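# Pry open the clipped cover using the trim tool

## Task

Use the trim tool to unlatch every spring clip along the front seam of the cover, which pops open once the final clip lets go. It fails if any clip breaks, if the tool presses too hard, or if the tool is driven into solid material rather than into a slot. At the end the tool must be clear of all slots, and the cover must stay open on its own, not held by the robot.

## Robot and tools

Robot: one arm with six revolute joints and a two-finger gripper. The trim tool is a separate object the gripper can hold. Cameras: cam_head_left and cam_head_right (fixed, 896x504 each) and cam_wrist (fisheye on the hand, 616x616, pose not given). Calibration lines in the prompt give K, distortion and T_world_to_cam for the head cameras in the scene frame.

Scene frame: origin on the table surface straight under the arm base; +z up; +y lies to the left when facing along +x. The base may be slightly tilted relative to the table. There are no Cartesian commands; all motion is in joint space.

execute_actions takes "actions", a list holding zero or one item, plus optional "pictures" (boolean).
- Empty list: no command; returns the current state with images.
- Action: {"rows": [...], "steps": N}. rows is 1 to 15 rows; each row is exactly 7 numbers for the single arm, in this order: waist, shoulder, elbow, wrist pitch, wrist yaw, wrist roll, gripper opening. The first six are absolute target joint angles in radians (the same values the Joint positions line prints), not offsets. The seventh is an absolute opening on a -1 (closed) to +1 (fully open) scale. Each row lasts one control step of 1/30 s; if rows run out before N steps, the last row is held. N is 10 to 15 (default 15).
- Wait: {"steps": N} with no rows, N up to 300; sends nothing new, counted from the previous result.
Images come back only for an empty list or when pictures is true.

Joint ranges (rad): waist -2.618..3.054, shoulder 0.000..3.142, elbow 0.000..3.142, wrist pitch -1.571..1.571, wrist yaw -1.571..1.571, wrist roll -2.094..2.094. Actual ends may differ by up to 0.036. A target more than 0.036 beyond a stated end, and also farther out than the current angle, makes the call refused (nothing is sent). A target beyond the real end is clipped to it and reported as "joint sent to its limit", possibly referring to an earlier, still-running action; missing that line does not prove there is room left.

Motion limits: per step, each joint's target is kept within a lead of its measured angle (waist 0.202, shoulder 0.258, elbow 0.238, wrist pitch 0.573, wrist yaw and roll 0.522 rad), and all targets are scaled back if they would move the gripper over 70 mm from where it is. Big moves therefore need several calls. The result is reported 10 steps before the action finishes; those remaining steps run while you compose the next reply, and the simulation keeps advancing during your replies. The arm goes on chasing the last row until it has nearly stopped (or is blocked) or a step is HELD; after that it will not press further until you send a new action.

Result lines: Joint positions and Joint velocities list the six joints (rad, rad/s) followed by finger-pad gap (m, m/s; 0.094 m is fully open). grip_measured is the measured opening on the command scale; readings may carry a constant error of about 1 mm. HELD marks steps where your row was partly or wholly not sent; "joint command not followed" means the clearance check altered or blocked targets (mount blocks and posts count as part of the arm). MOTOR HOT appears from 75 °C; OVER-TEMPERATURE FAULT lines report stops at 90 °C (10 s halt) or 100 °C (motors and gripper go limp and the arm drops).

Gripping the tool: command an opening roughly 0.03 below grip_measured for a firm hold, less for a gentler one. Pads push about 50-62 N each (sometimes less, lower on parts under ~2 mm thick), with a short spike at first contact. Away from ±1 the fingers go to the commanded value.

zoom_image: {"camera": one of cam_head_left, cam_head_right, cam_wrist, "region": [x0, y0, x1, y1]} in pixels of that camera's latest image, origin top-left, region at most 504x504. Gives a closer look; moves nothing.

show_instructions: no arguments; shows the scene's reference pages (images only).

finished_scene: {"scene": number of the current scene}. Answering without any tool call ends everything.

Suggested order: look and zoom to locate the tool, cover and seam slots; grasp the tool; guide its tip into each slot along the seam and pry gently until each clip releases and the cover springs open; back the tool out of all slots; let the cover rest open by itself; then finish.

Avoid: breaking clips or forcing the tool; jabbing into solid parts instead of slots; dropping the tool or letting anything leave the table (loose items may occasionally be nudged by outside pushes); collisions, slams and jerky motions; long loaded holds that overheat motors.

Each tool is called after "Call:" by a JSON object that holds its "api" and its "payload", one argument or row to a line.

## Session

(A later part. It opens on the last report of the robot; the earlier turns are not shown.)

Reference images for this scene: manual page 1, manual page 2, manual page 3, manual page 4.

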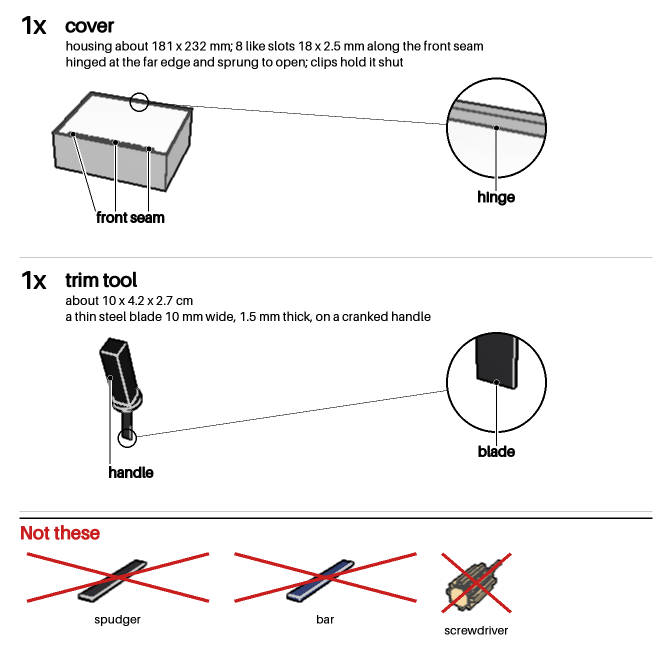

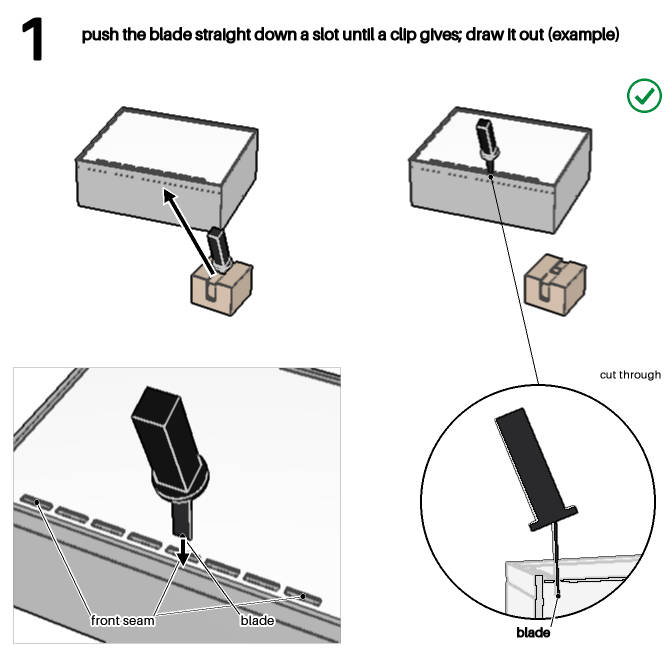

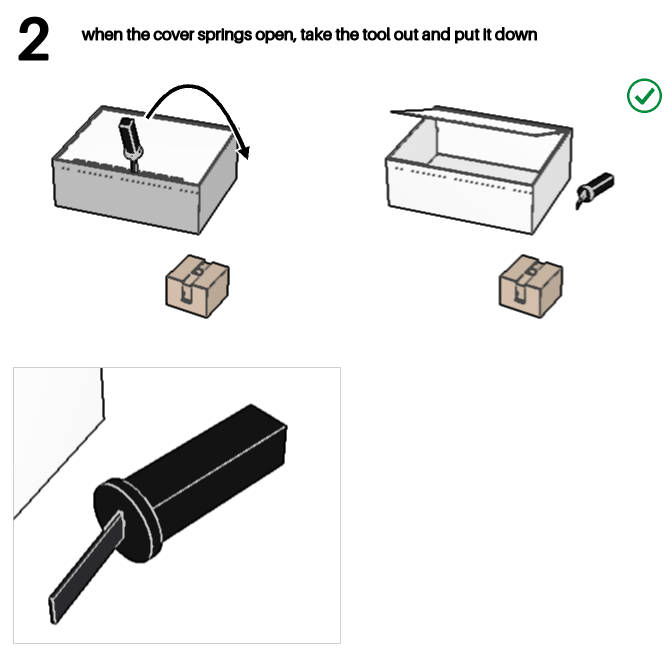

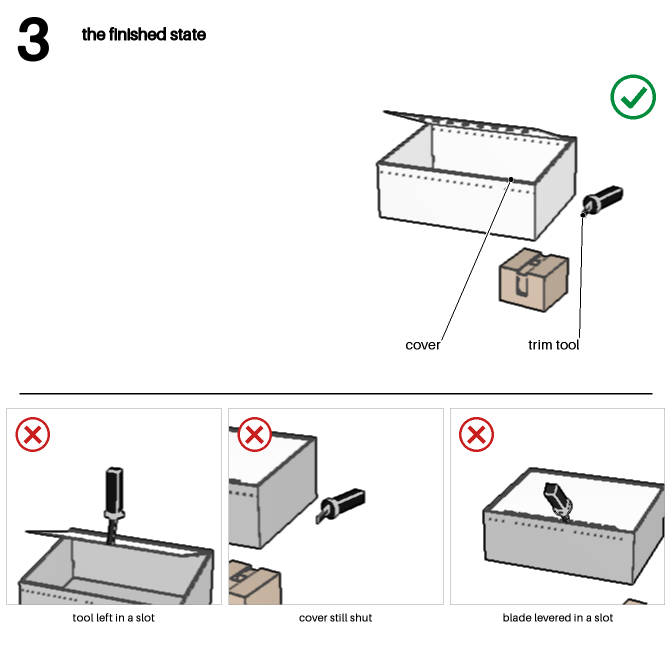

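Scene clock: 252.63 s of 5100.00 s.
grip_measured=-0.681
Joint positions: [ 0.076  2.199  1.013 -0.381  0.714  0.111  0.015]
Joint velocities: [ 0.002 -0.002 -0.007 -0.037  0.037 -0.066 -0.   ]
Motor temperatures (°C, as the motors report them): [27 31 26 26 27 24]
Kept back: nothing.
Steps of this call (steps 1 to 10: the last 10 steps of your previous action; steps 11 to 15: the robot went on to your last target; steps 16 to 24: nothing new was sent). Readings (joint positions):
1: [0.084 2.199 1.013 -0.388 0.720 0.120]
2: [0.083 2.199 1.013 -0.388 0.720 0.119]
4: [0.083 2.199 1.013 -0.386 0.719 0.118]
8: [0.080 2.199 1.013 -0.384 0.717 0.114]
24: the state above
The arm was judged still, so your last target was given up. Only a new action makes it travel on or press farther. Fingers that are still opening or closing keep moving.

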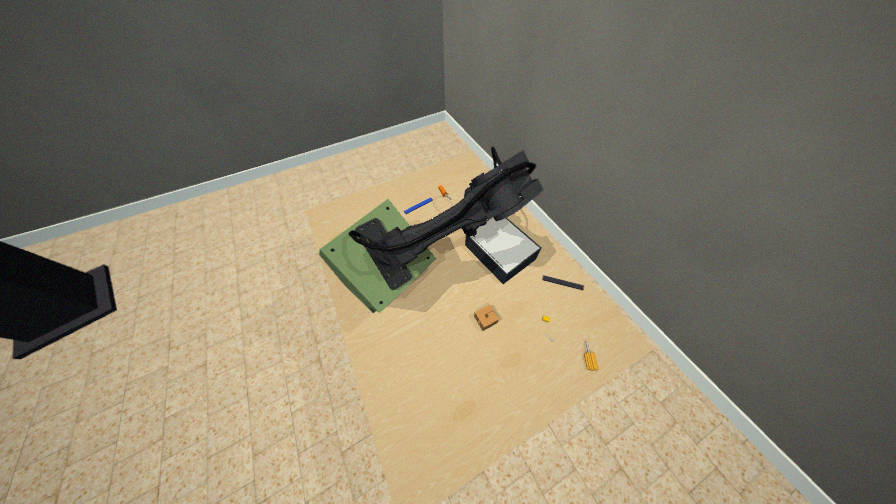

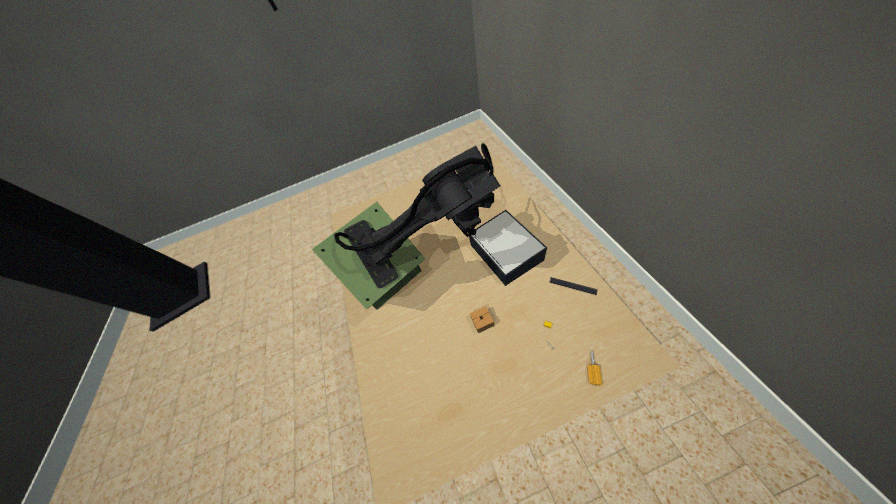

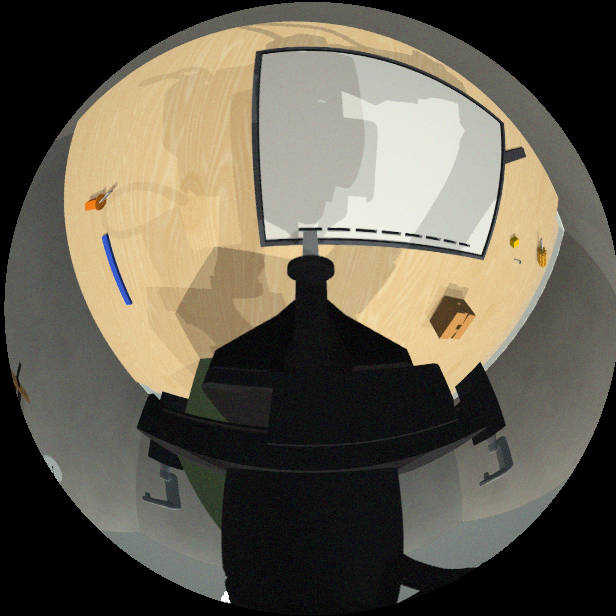

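Call:
{"api": "execute_actions", "payload": {
  "actions": [
    {"rows":[[0.069,2.201,1.015,-0.363,0.702,0.101,-0.715],[0.069,2.201,1.015,-0.362,0.701,0.100,-0.715],[0.073,2.201,1.015,-0.361,0.700,0.099,-0.715],[0.072,2.201,1.015,-0.361,0.699,0.098,-0.715],[0.071,2.201,1.015,-0.360,0.698,0.097,-0.715],[0.070,2.201,1.015,-0.359,0.697,0.096,-0.715],[0.069,2.201,1.015,-0.358,0.696,0.095,-0.715],[0.068,2.201,1.015,-0.357,0.695,0.094,-0.715],[0.067,2.201,1.015,-0.357,0.694,0.093,-0.715],[0.066,2.201,1.015,-0.356,0.693,0.092,-0.715],[0.065,2.201,1.015,-0.356,0.692,0.092,-0.715]],"steps":12}
  ]
}}

Call:
{"api": "execute_actions", "payload": {
  "actions": [
    {"steps":24}
  ],
  "pictures": true
}}

Call:
{"api": "zoom_image", "payload": {
  "camera": "cam_wrist",
  "region": [241, 184, 381, 274]
}}

Scene clock: 253.37 s of 5100.00 s.
grip_measured=-0.681
Joint positions: [ 0.075  2.199  1.013 -0.381  0.713  0.11   0.015]
Joint velocities: [-0.051  0.002 -0.002 -0.022 -0.037  0.022 -0.001]
Motor temperatures (°C, as the motors report them): [27 31 26 26 27 24]
Steps of this call (steps 1 to 20: nothing new was sent; steps 21 to 22: the first 2 steps of this action). Readings (joint positions):
21: [0.076 2.199 1.013 -0.381 0.714 0.111]
22: the state above

Scene clock: 254.17 s of 5100.00 s.
grip_measured=-0.681
Joint positions: [ 0.067  2.199  1.013 -0.373  0.703  0.101  0.015]
Joint velocities: [ 0.002 -0.007 -0.012 -0.066  0.022  0.051 -0.   ]
Motor temperatures (°C, as the motors report them): [27 31 26 26 27 24]
Kept back: nothing.
Steps of this call (steps 1 to 10: the last 10 steps of your previous action; steps 11 to 15: the robot went on to your last target; steps 16 to 24: nothing new was sent). Readings (joint positions):
1: [0.074 2.199 1.013 -0.380 0.713 0.110]
2: [0.073 2.199 1.013 -0.380 0.712 0.109]
4: [0.073 2.199 1.013 -0.379 0.711 0.108]
8: [0.070 2.199 1.013 -0.376 0.707 0.104]
24: the state above
The arm was judged still, so your last target was given up. Only a new action makes it travel on or press farther. Fingers that are still opening or closing keep moving.

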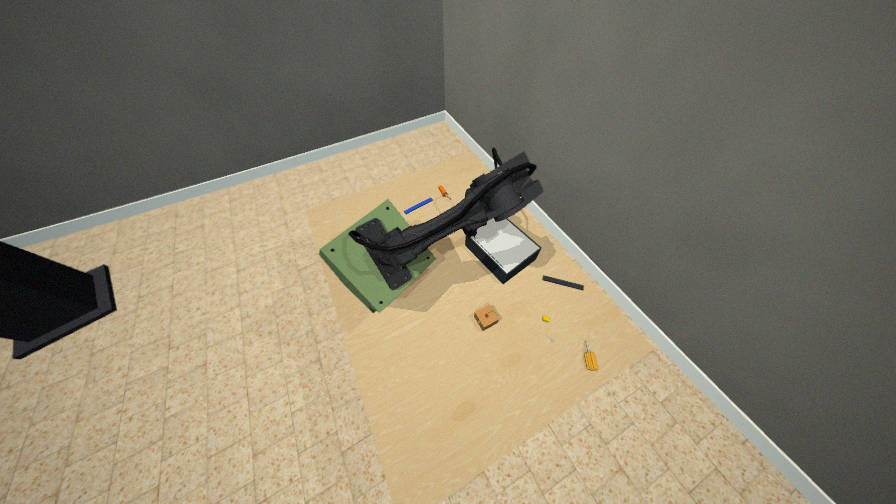

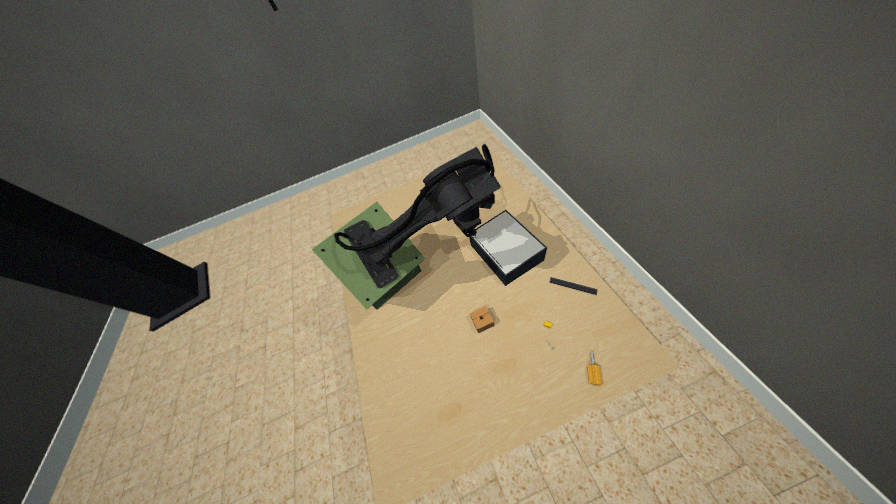

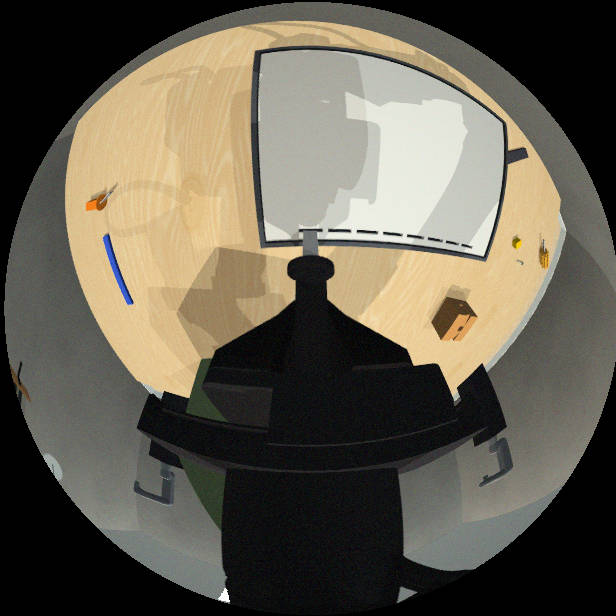

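Region (241, 184, 381, 274) of cam_wrist's 616x616 image, scaled by 3.600, with more detail than that image has; it fills the top 324 rows of this view, and the rest is white.

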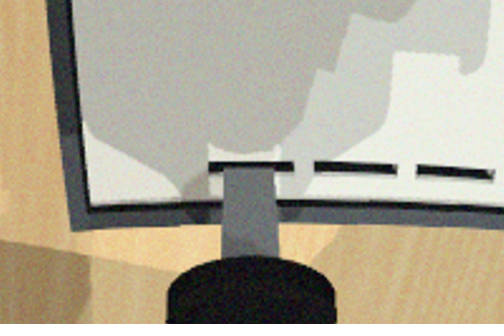

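Call:
{"api": "execute_actions", "payload": {
  "actions": [
    {"rows":[[0.059,2.201,1.015,-0.355,0.691,0.091,-0.715],[0.059,2.201,1.015,-0.354,0.690,0.090,-0.715],[0.063,2.201,1.015,-0.353,0.689,0.089,-0.715],[0.062,2.201,1.015,-0.353,0.688,0.088,-0.715],[0.061,2.201,1.015,-0.352,0.687,0.087,-0.715],[0.060,2.201,1.015,-0.351,0.686,0.086,-0.715],[0.059,2.201,1.015,-0.350,0.685,0.085,-0.715],[0.058,2.201,1.015,-0.349,0.684,0.084,-0.715],[0.057,2.201,1.015,-0.349,0.683,0.083,-0.715],[0.056,2.201,1.015,-0.348,0.682,0.082,-0.715],[0.055,2.201,1.015,-0.348,0.681,0.082,-0.715]],"steps":12}
  ]
}}

Call:
{"api": "execute_actions", "payload": {
  "actions": [
    {"steps":24}
  ],
  "pictures": true
}}

Call:
{"api": "zoom_image", "payload": {
  "camera": "cam_wrist",
  "region": [241, 184, 381, 274]
}}

Scene clock: 254.73 s of 5100.00 s.
grip_measured=-0.681
Joint positions: [ 0.065  2.199  1.013 -0.373  0.702  0.1    0.015]
Joint velocities: [-0.017 -0.002  0.002 -0.007 -0.081 -0.037  0.   ]
Motor temperatures (°C, as the motors report them): [27 31 26 26 27 24]
Steps of this call (steps 1 to 15: nothing new was sent; steps 16 to 17: the first 2 steps of this action). Readings (joint positions):
16: [0.066 2.199 1.013 -0.373 0.702 0.101]
17: the state above

Scene clock: 255.53 s of 5100.00 s.
grip_measured=-0.681
Joint positions: [ 0.056  2.199  1.013 -0.365  0.692  0.091  0.015]
Joint velocities: [-0.012 -0.012 -0.017  0.022 -0.022  0.022 -0.   ]
Motor temperatures (°C, as the motors report them): [27 31 26 26 27 24]
Kept back: nothing.
Steps of this call (steps 1 to 10: the last 10 steps of your previous action; steps 11 to 15: the robot went on to your last target; steps 16 to 24: nothing new was sent). Readings (joint positions):
1: [0.064 2.199 1.013 -0.372 0.701 0.100]
2: [0.064 2.199 1.013 -0.372 0.701 0.099]
4: [0.063 2.199 1.013 -0.371 0.700 0.098]
8: [0.060 2.199 1.013 -0.368 0.696 0.094]
24: the state above
The arm was judged still, so your last target was given up. Only a new action makes it travel on or press farther. Fingers that are still opening or closing keep moving.

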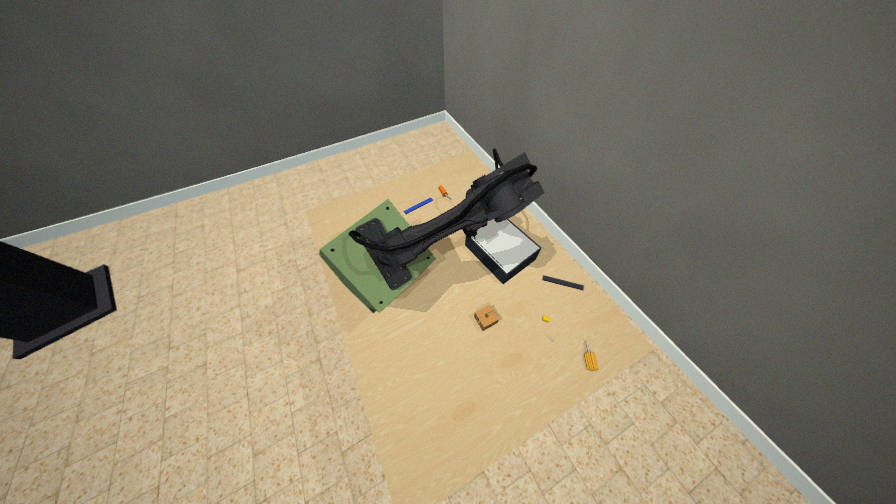

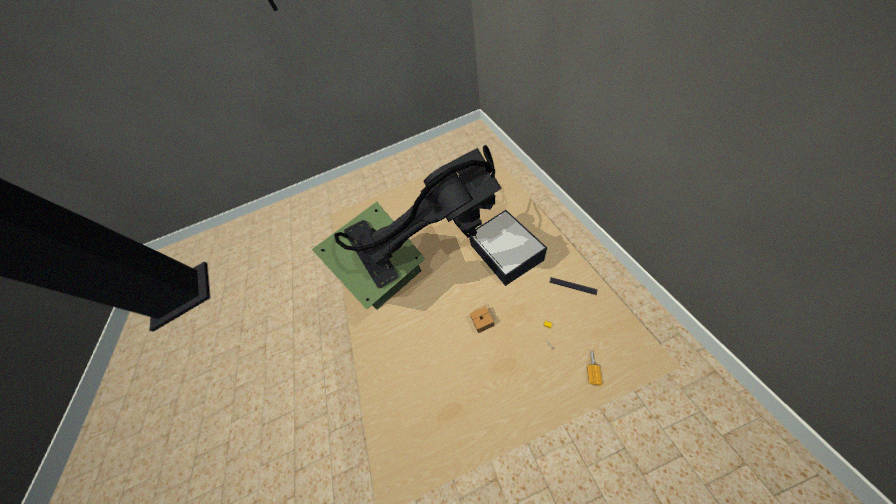

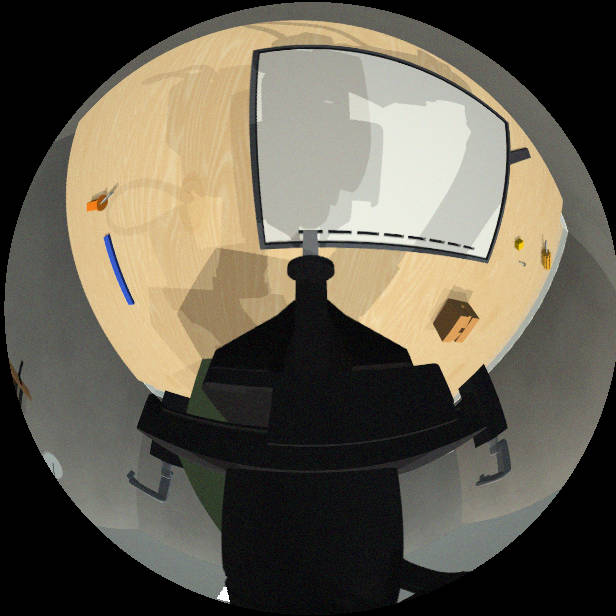

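Region (241, 184, 381, 274) of cam_wrist's 616x616 image, scaled by 3.600, with more detail than that image has; it fills the top 324 rows of this view, and the rest is white.

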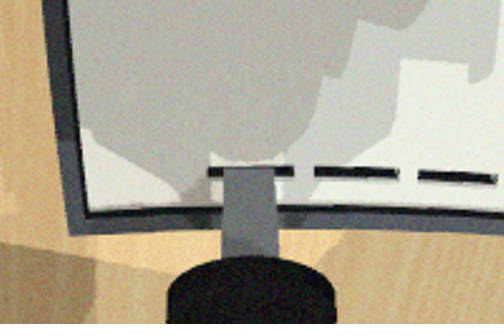

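Call:
{"api": "execute_actions", "payload": {
  "actions": [
    {"rows":[[0.049,2.201,1.015,-0.347,0.680,0.081,-0.715],[0.049,2.201,1.015,-0.346,0.679,0.080,-0.715],[0.053,2.201,1.015,-0.345,0.678,0.079,-0.715],[0.052,2.201,1.015,-0.345,0.677,0.078,-0.715],[0.051,2.201,1.015,-0.344,0.676,0.077,-0.715],[0.050,2.201,1.015,-0.343,0.675,0.076,-0.715],[0.049,2.201,1.015,-0.343,0.674,0.075,-0.715],[0.048,2.201,1.015,-0.342,0.673,0.074,-0.715],[0.047,2.201,1.015,-0.342,0.672,0.073,-0.715],[0.046,2.201,1.015,-0.341,0.671,0.072,-0.715],[0.045,2.201,1.015,-0.341,0.670,0.072,-0.715]],"steps":12}
  ]
}}

Call:
{"api": "execute_actions", "payload": {
  "actions": [
    {"steps":24}
  ],
  "pictures": true
}}

Call:
{"api": "zoom_image", "payload": {
  "camera": "cam_wrist",
  "region": [241, 184, 381, 274]
}}

Scene clock: 256.17 s of 5100.00 s.
grip_measured=-0.681
Joint positions: [ 0.055  2.199  1.013 -0.365  0.691  0.09   0.015]
Joint velocities: [-0.037 -0.007 -0.012  0.051 -0.051 -0.022 -0.   ]
Motor temperatures (°C, as the motors report them): [27 31 26 26 27 24]
Steps of this call (steps 1 to 17: nothing new was sent; steps 18 to 19: the first 2 steps of this action). Readings (joint positions):
18: [0.056 2.199 1.013 -0.365 0.692 0.091]
19: the state above

Scene clock: 256.97 s of 5100.00 s.
grip_measured=-0.681
Joint positions: [ 0.046  2.199  1.013 -0.358  0.681  0.081  0.015]
Joint velocities: [ 0.002  0.002 -0.012  0.022 -0.081  0.081  0.   ]
Motor temperatures (°C, as the motors report them): [27 31 26 26 27 24]
Kept back: nothing.
Steps of this call (steps 1 to 10: the last 10 steps of your previous action; steps 11 to 15: the robot went on to your last target; steps 16 to 24: nothing new was sent). Readings (joint positions):
1: [0.054 2.199 1.013 -0.364 0.691 0.090]
2: [0.054 2.199 1.013 -0.364 0.690 0.089]
4: [0.053 2.199 1.013 -0.363 0.689 0.088]
8: [0.051 2.199 1.013 -0.361 0.685 0.085]
24: the state above
The arm was judged still, so your last target was given up. Only a new action makes it travel on or press farther. Fingers that are still opening or closing keep moving.

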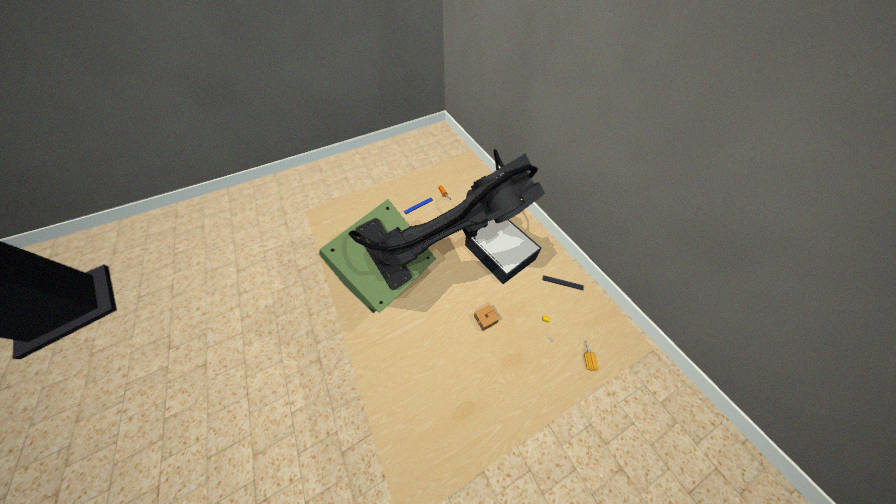

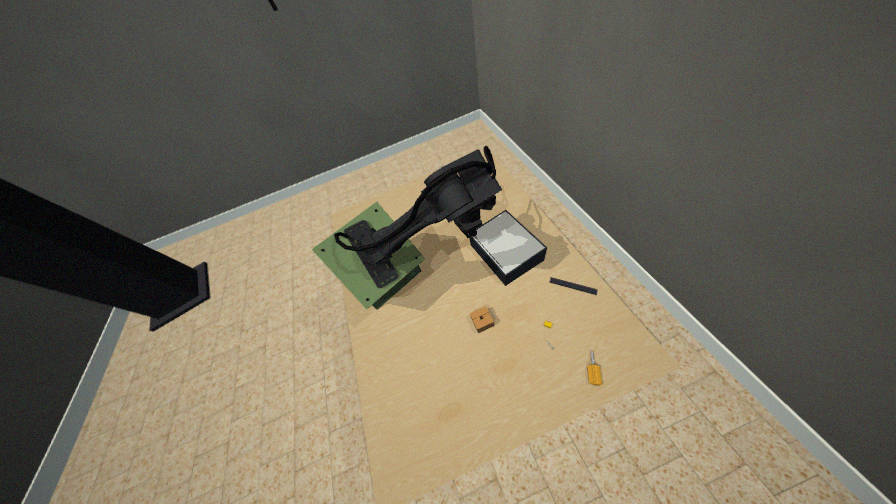

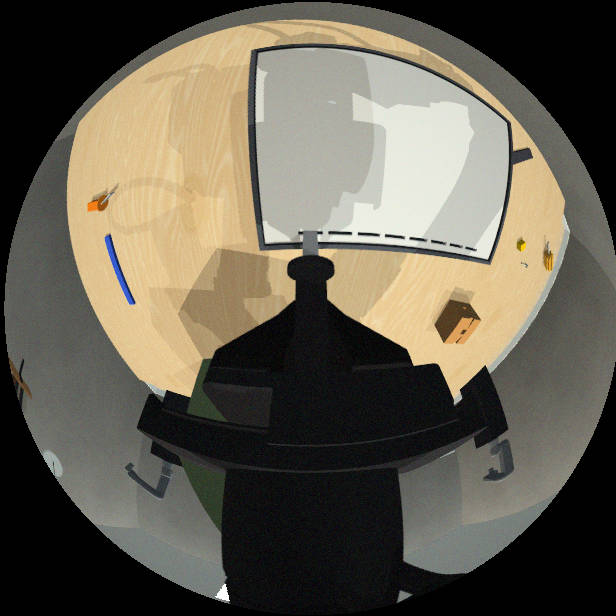

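Region (241, 184, 381, 274) of cam_wrist's 616x616 image, scaled by 3.600, with more detail than that image has; it fills the top 324 rows of this view, and the rest is white.

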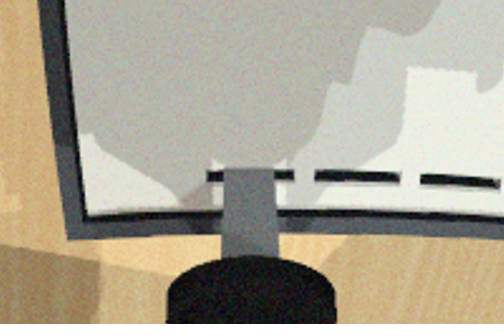

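Call:
{"api": "execute_actions", "payload": {
  "actions": [
    {"rows":[[0.039,2.201,1.015,-0.341,0.669,0.071,-0.715],[0.039,2.201,1.015,-0.341,0.668,0.070,-0.715],[0.043,2.201,1.015,-0.340,0.667,0.069,-0.715],[0.042,2.201,1.015,-0.340,0.666,0.068,-0.715],[0.041,2.201,1.015,-0.340,0.665,0.067,-0.715],[0.040,2.201,1.015,-0.339,0.664,0.066,-0.715],[0.039,2.201,1.015,-0.339,0.663,0.065,-0.715],[0.038,2.201,1.015,-0.339,0.662,0.065,-0.715],[0.038,2.201,1.015,-0.339,0.662,0.065,-0.715]],"steps":11}
  ]
}}

Call:
{"api": "execute_actions", "payload": {
  "actions": [
    {"steps":24}
  ],
  "pictures": true
}}

Call:
{"api": "zoom_image", "payload": {
  "camera": "cam_wrist",
  "region": [241, 184, 381, 274]
}}

Scene clock: 257.70 s of 5100.00 s.
grip_measured=-0.681
Joint positions: [ 0.046  2.199  1.013 -0.358  0.68   0.081  0.015]
Joint velocities: [-0.012  0.012 -0.012 -0.022 -0.022 -0.007 -0.   ]
Motor temperatures (°C, as the motors report them): [27 31 26 26 27 24]
Steps of this call (steps 1 to 21: nothing new was sent; step 22: the first step of this action). Readings (joint positions):
22: the state above

Scene clock: 258.50 s of 5100.00 s.
grip_measured=-0.681
Joint positions: [ 0.04   2.199  1.013 -0.356  0.673  0.074  0.015]
Joint velocities: [-0.007 -0.017 -0.002 -0.007  0.022  0.051  0.001]
Motor temperatures (°C, as the motors report them): [27 31 26 26 27 24]
Kept back: nothing.
Steps of this call (steps 1 to 10: the last 10 steps of your previous action; steps 11 to 15: the robot went on to your last target; steps 16 to 24: nothing new was sent). Readings (joint positions):
1: [0.045 2.199 1.013 -0.358 0.680 0.080]
2: [0.044 2.199 1.013 -0.358 0.680 0.080]
4: [0.043 2.199 1.013 -0.358 0.679 0.079]
8: [0.041 2.199 1.013 -0.357 0.676 0.076]
24: the state above
The arm was judged still, so your last target was given up. Only a new action makes it travel on or press farther. Fingers that are still opening or closing keep moving.

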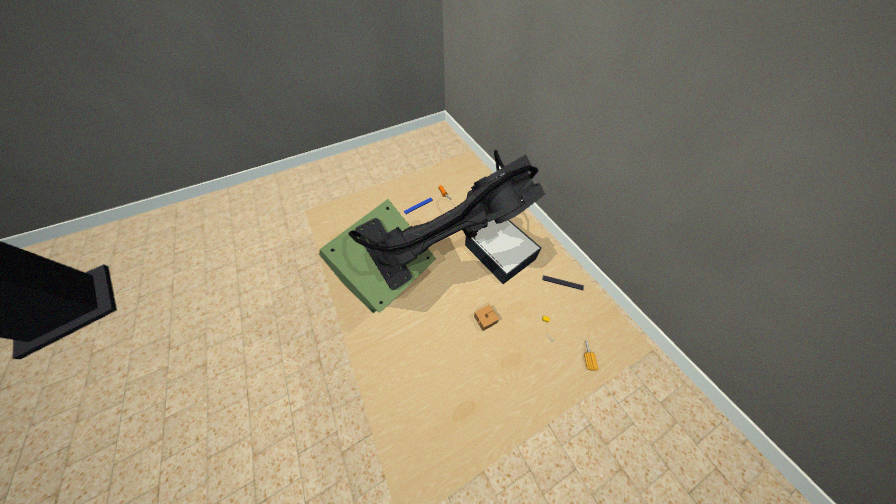

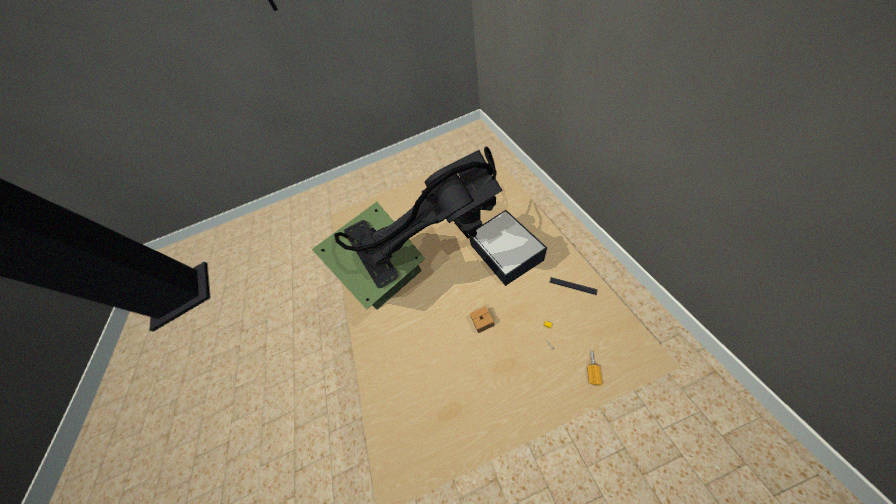

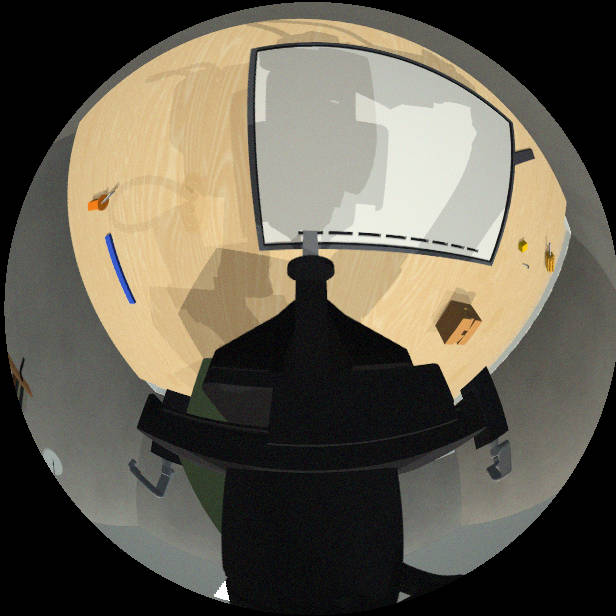

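Region (241, 184, 381, 274) of cam_wrist's 616x616 image, scaled by 3.600, with more detail than that image has; it fills the top 324 rows of this view, and the rest is white.

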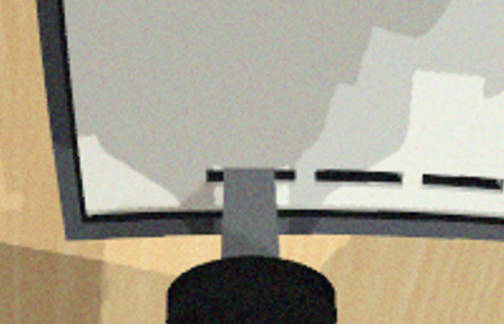

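Call:
{"api": "zoom_image", "payload": {
  "camera": "cam_wrist",
  "region": [285, 215, 341, 251]
}}

Region (285, 215, 341, 251) of cam_wrist's 616x616 image, scaled by 9.000, with more detail than that image has; it fills the top 324 rows of this view, and the rest is white.

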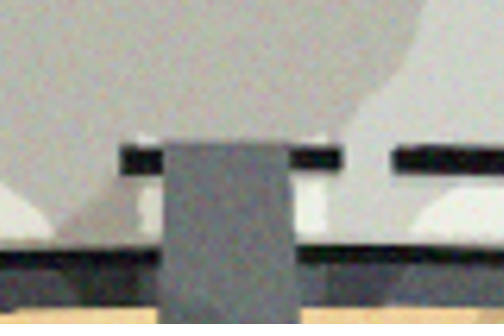

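Call:
{"api": "execute_actions", "payload": {
  "actions": [
    {"rows":[[0.033,2.201,1.015,-0.338,0.661,0.064,-0.715],[0.033,2.201,1.015,-0.338,0.660,0.063,-0.715],[0.036,2.201,1.015,-0.337,0.659,0.062,-0.715],[0.035,2.201,1.015,-0.337,0.658,0.061,-0.715],[0.034,2.201,1.015,-0.336,0.657,0.060,-0.715],[0.033,2.201,1.015,-0.335,0.656,0.059,-0.715],[0.032,2.201,1.015,-0.335,0.655,0.058,-0.715],[0.031,2.201,1.015,-0.334,0.654,0.057,-0.715],[0.030,2.201,1.015,-0.333,0.653,0.056,-0.715],[0.029,2.201,1.015,-0.333,0.652,0.055,-0.715],[0.028,2.201,1.015,-0.332,0.651,0.055,-0.715]],"steps":12}
  ]
}}

Call:
{"api": "execute_actions", "payload": {
  "actions": [
    {"steps":24}
  ],
  "pictures": true
}}

Call:
{"api": "zoom_image", "payload": {
  "camera": "cam_wrist",
  "region": [241, 184, 381, 274]
}}

Scene clock: 261.27 s of 5100.00 s.
grip_measured=-0.681
Joint positions: [ 0.039  2.199  1.013 -0.356  0.672  0.073  0.015]
Joint velocities: [-0.017 -0.002 -0.007 -0.037 -0.081 -0.037 -0.001]
Motor temperatures (°C, as the motors report them): [27 31 26 26 27 24]
Steps of this call (steps 1 to 81: nothing new was sent; steps 82 to 83: the first 2 steps of this action). Readings (joint positions):
82: [0.040 2.199 1.013 -0.356 0.673 0.074]
83: the state above

Scene clock: 262.07 s of 5100.00 s.
grip_measured=-0.681
Joint positions: [ 0.029  2.199  1.013 -0.352  0.663  0.064  0.015]
Joint velocities: [-0.007 -0.007  0.017  0.007  0.066  0.051 -0.001]
Motor temperatures (°C, as the motors report them): [27 31 26 26 27 24]
Kept back: nothing.
Steps of this call (steps 1 to 10: the last 10 steps of your previous action; steps 11 to 15: the robot went on to your last target; steps 16 to 24: nothing new was sent). Readings (joint positions):
1: [0.038 2.199 1.013 -0.356 0.671 0.073]
2: [0.038 2.199 1.013 -0.356 0.671 0.072]
4: [0.037 2.199 1.013 -0.356 0.670 0.071]
8: [0.034 2.199 1.013 -0.356 0.667 0.068]
24: the state above
The arm was judged still, so your last target was given up. Only a new action makes it travel on or press farther. Fingers that are still opening or closing keep moving.

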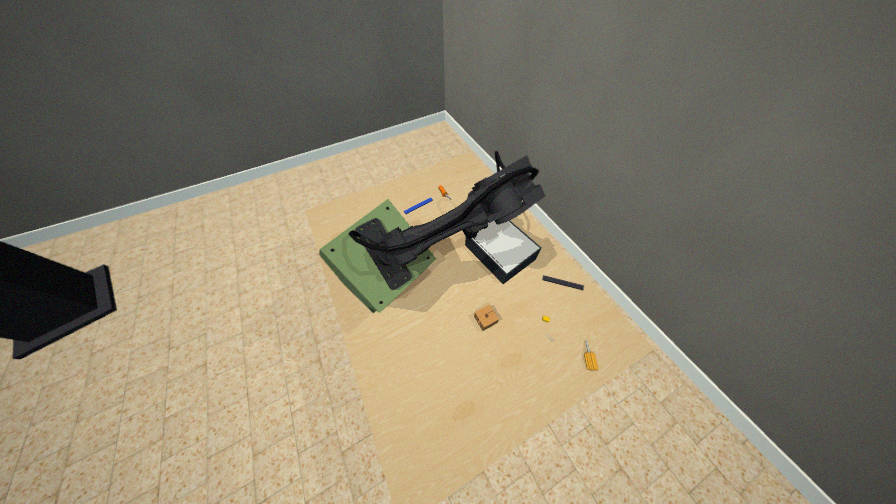

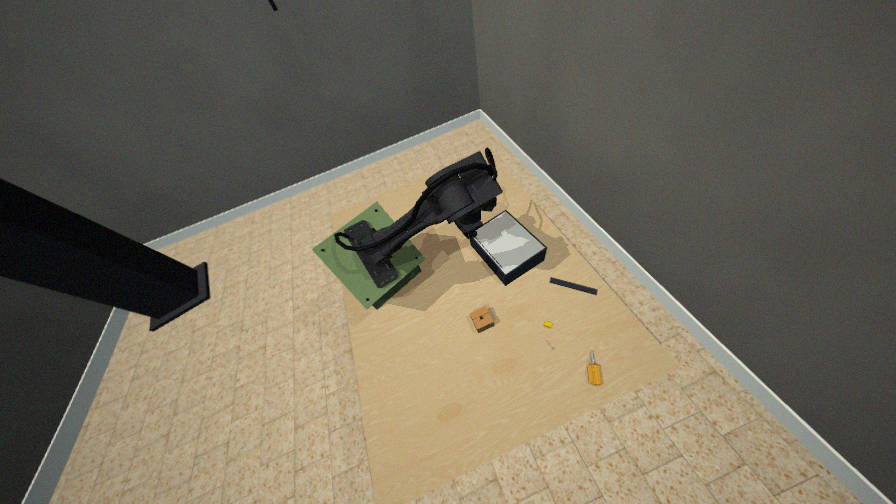

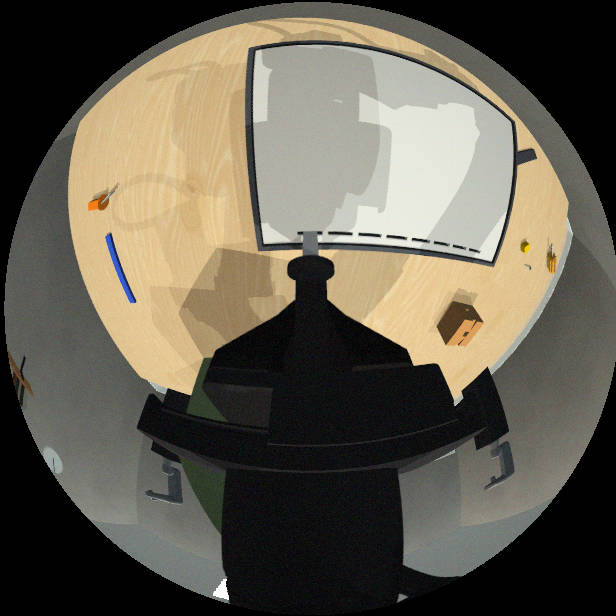

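Region (241, 184, 381, 274) of cam_wrist's 616x616 image, scaled by 3.600, with more detail than that image has; it fills the top 324 rows of this view, and the rest is white.

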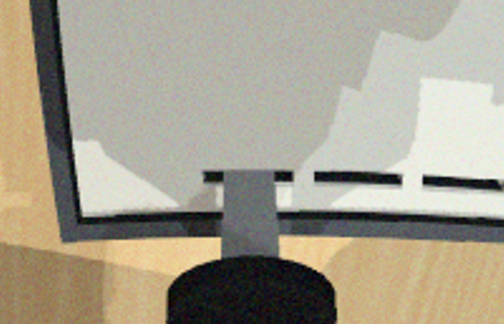

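Call:
{"api": "execute_actions", "payload": {
  "actions": [
    {"rows":[[0.024,2.201,1.015,-0.331,0.650,0.054,-0.715],[0.024,2.201,1.015,-0.330,0.649,0.053,-0.715],[0.026,2.201,1.015,-0.330,0.648,0.052,-0.715],[0.025,2.201,1.015,-0.329,0.647,0.051,-0.715],[0.024,2.201,1.015,-0.328,0.646,0.050,-0.715],[0.023,2.201,1.015,-0.328,0.645,0.049,-0.715],[0.022,2.201,1.015,-0.327,0.644,0.048,-0.715],[0.021,2.201,1.015,-0.326,0.643,0.047,-0.715],[0.020,2.201,1.015,-0.326,0.642,0.046,-0.715],[0.019,2.201,1.015,-0.325,0.641,0.045,-0.715],[0.018,2.201,1.015,-0.325,0.640,0.045,-0.715]],"steps":12}
  ]
}}

Call:
{"api": "execute_actions", "payload": {
  "actions": [
    {"steps":24}
  ],
  "pictures": true
}}

Call:
{"api": "zoom_image", "payload": {
  "camera": "cam_wrist",
  "region": [241, 184, 381, 274]
}}

Scene clock: 265.43 s of 5100.00 s.
grip_measured=-0.681
Joint positions: [ 0.029  2.199  1.013 -0.352  0.663  0.064  0.015]
Joint velocities: [-0.012 -0.007  0.012 -0.022 -0.022  0.037  0.   ]
Motor temperatures (°C, as the motors report them): [27 32 26 26 27 24]
Steps of this call (steps 1 to 90: nothing new was sent; then 0.30 s passed at rest; steps 91 to 92: the first 2 steps of this action). Readings (joint positions):
91: [0.029 2.199 1.013 -0.352 0.663 0.064]
92: the state above

Scene clock: 266.23 s of 5100.00 s.
grip_measured=-0.681
Joint positions: [ 0.02   2.199  1.013 -0.348  0.653  0.055  0.015]
Joint velocities: [-0.022  0.012  0.002  0.037  0.007  0.022 -0.   ]
Motor temperatures (°C, as the motors report them): [27 32 26 26 27 24]
Kept back: nothing.
Steps of this call (steps 1 to 10: the last 10 steps of your previous action; steps 11 to 15: the robot went on to your last target; steps 16 to 24: nothing new was sent). Readings (joint positions):
1: [0.029 2.199 1.013 -0.352 0.662 0.063]
2: [0.029 2.199 1.013 -0.352 0.662 0.062]
4: [0.029 2.199 1.013 -0.351 0.660 0.061]
8: [0.023 2.199 1.013 -0.349 0.656 0.058]
24: the state above
The arm was judged still, so your last target was given up. Only a new action makes it travel on or press farther. Fingers that are still opening or closing keep moving.

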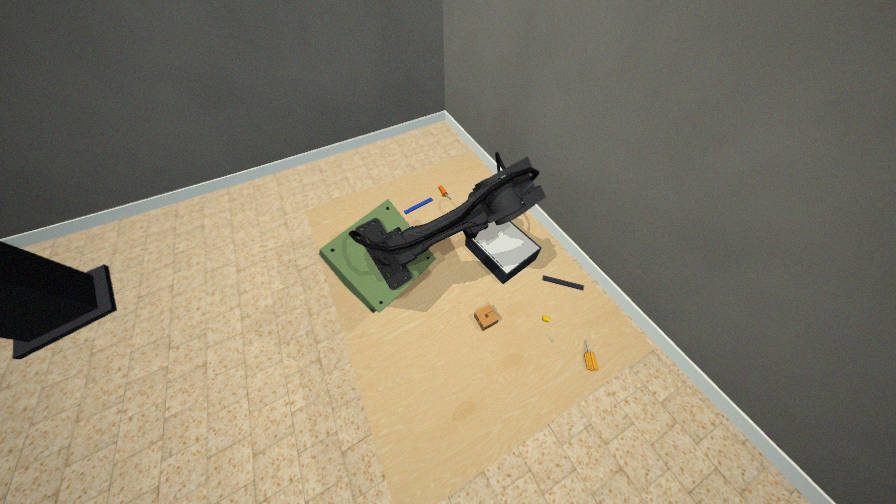

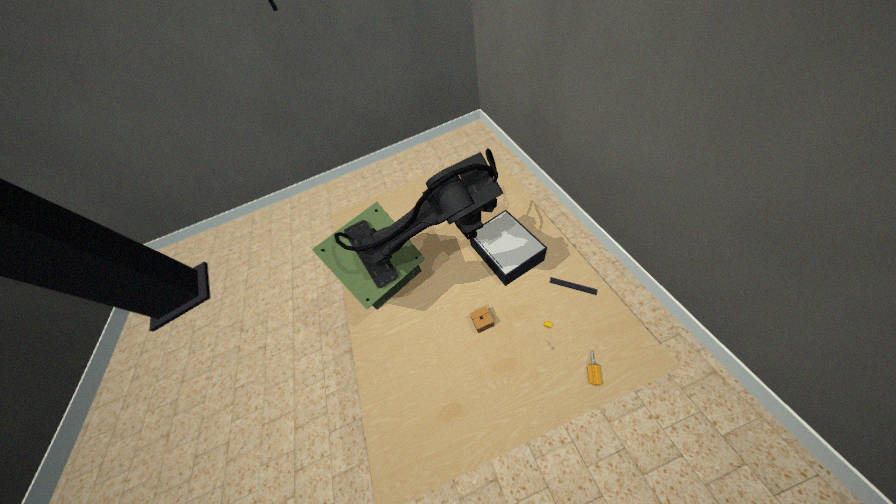

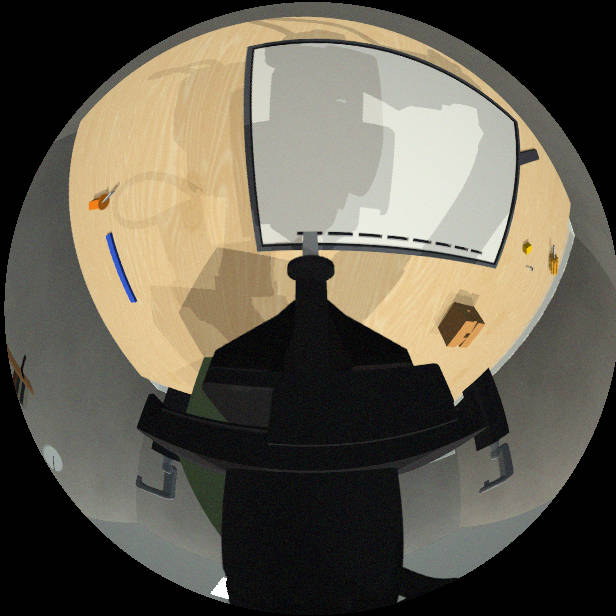

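Region (241, 184, 381, 274) of cam_wrist's 616x616 image, scaled by 3.600, with more detail than that image has; it fills the top 324 rows of this view, and the rest is white.

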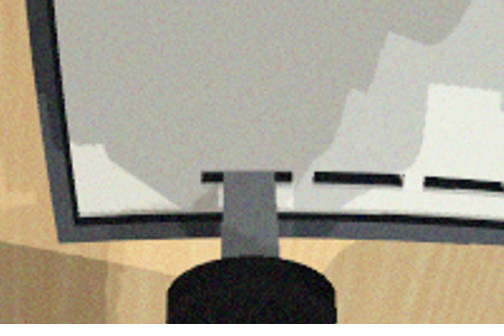

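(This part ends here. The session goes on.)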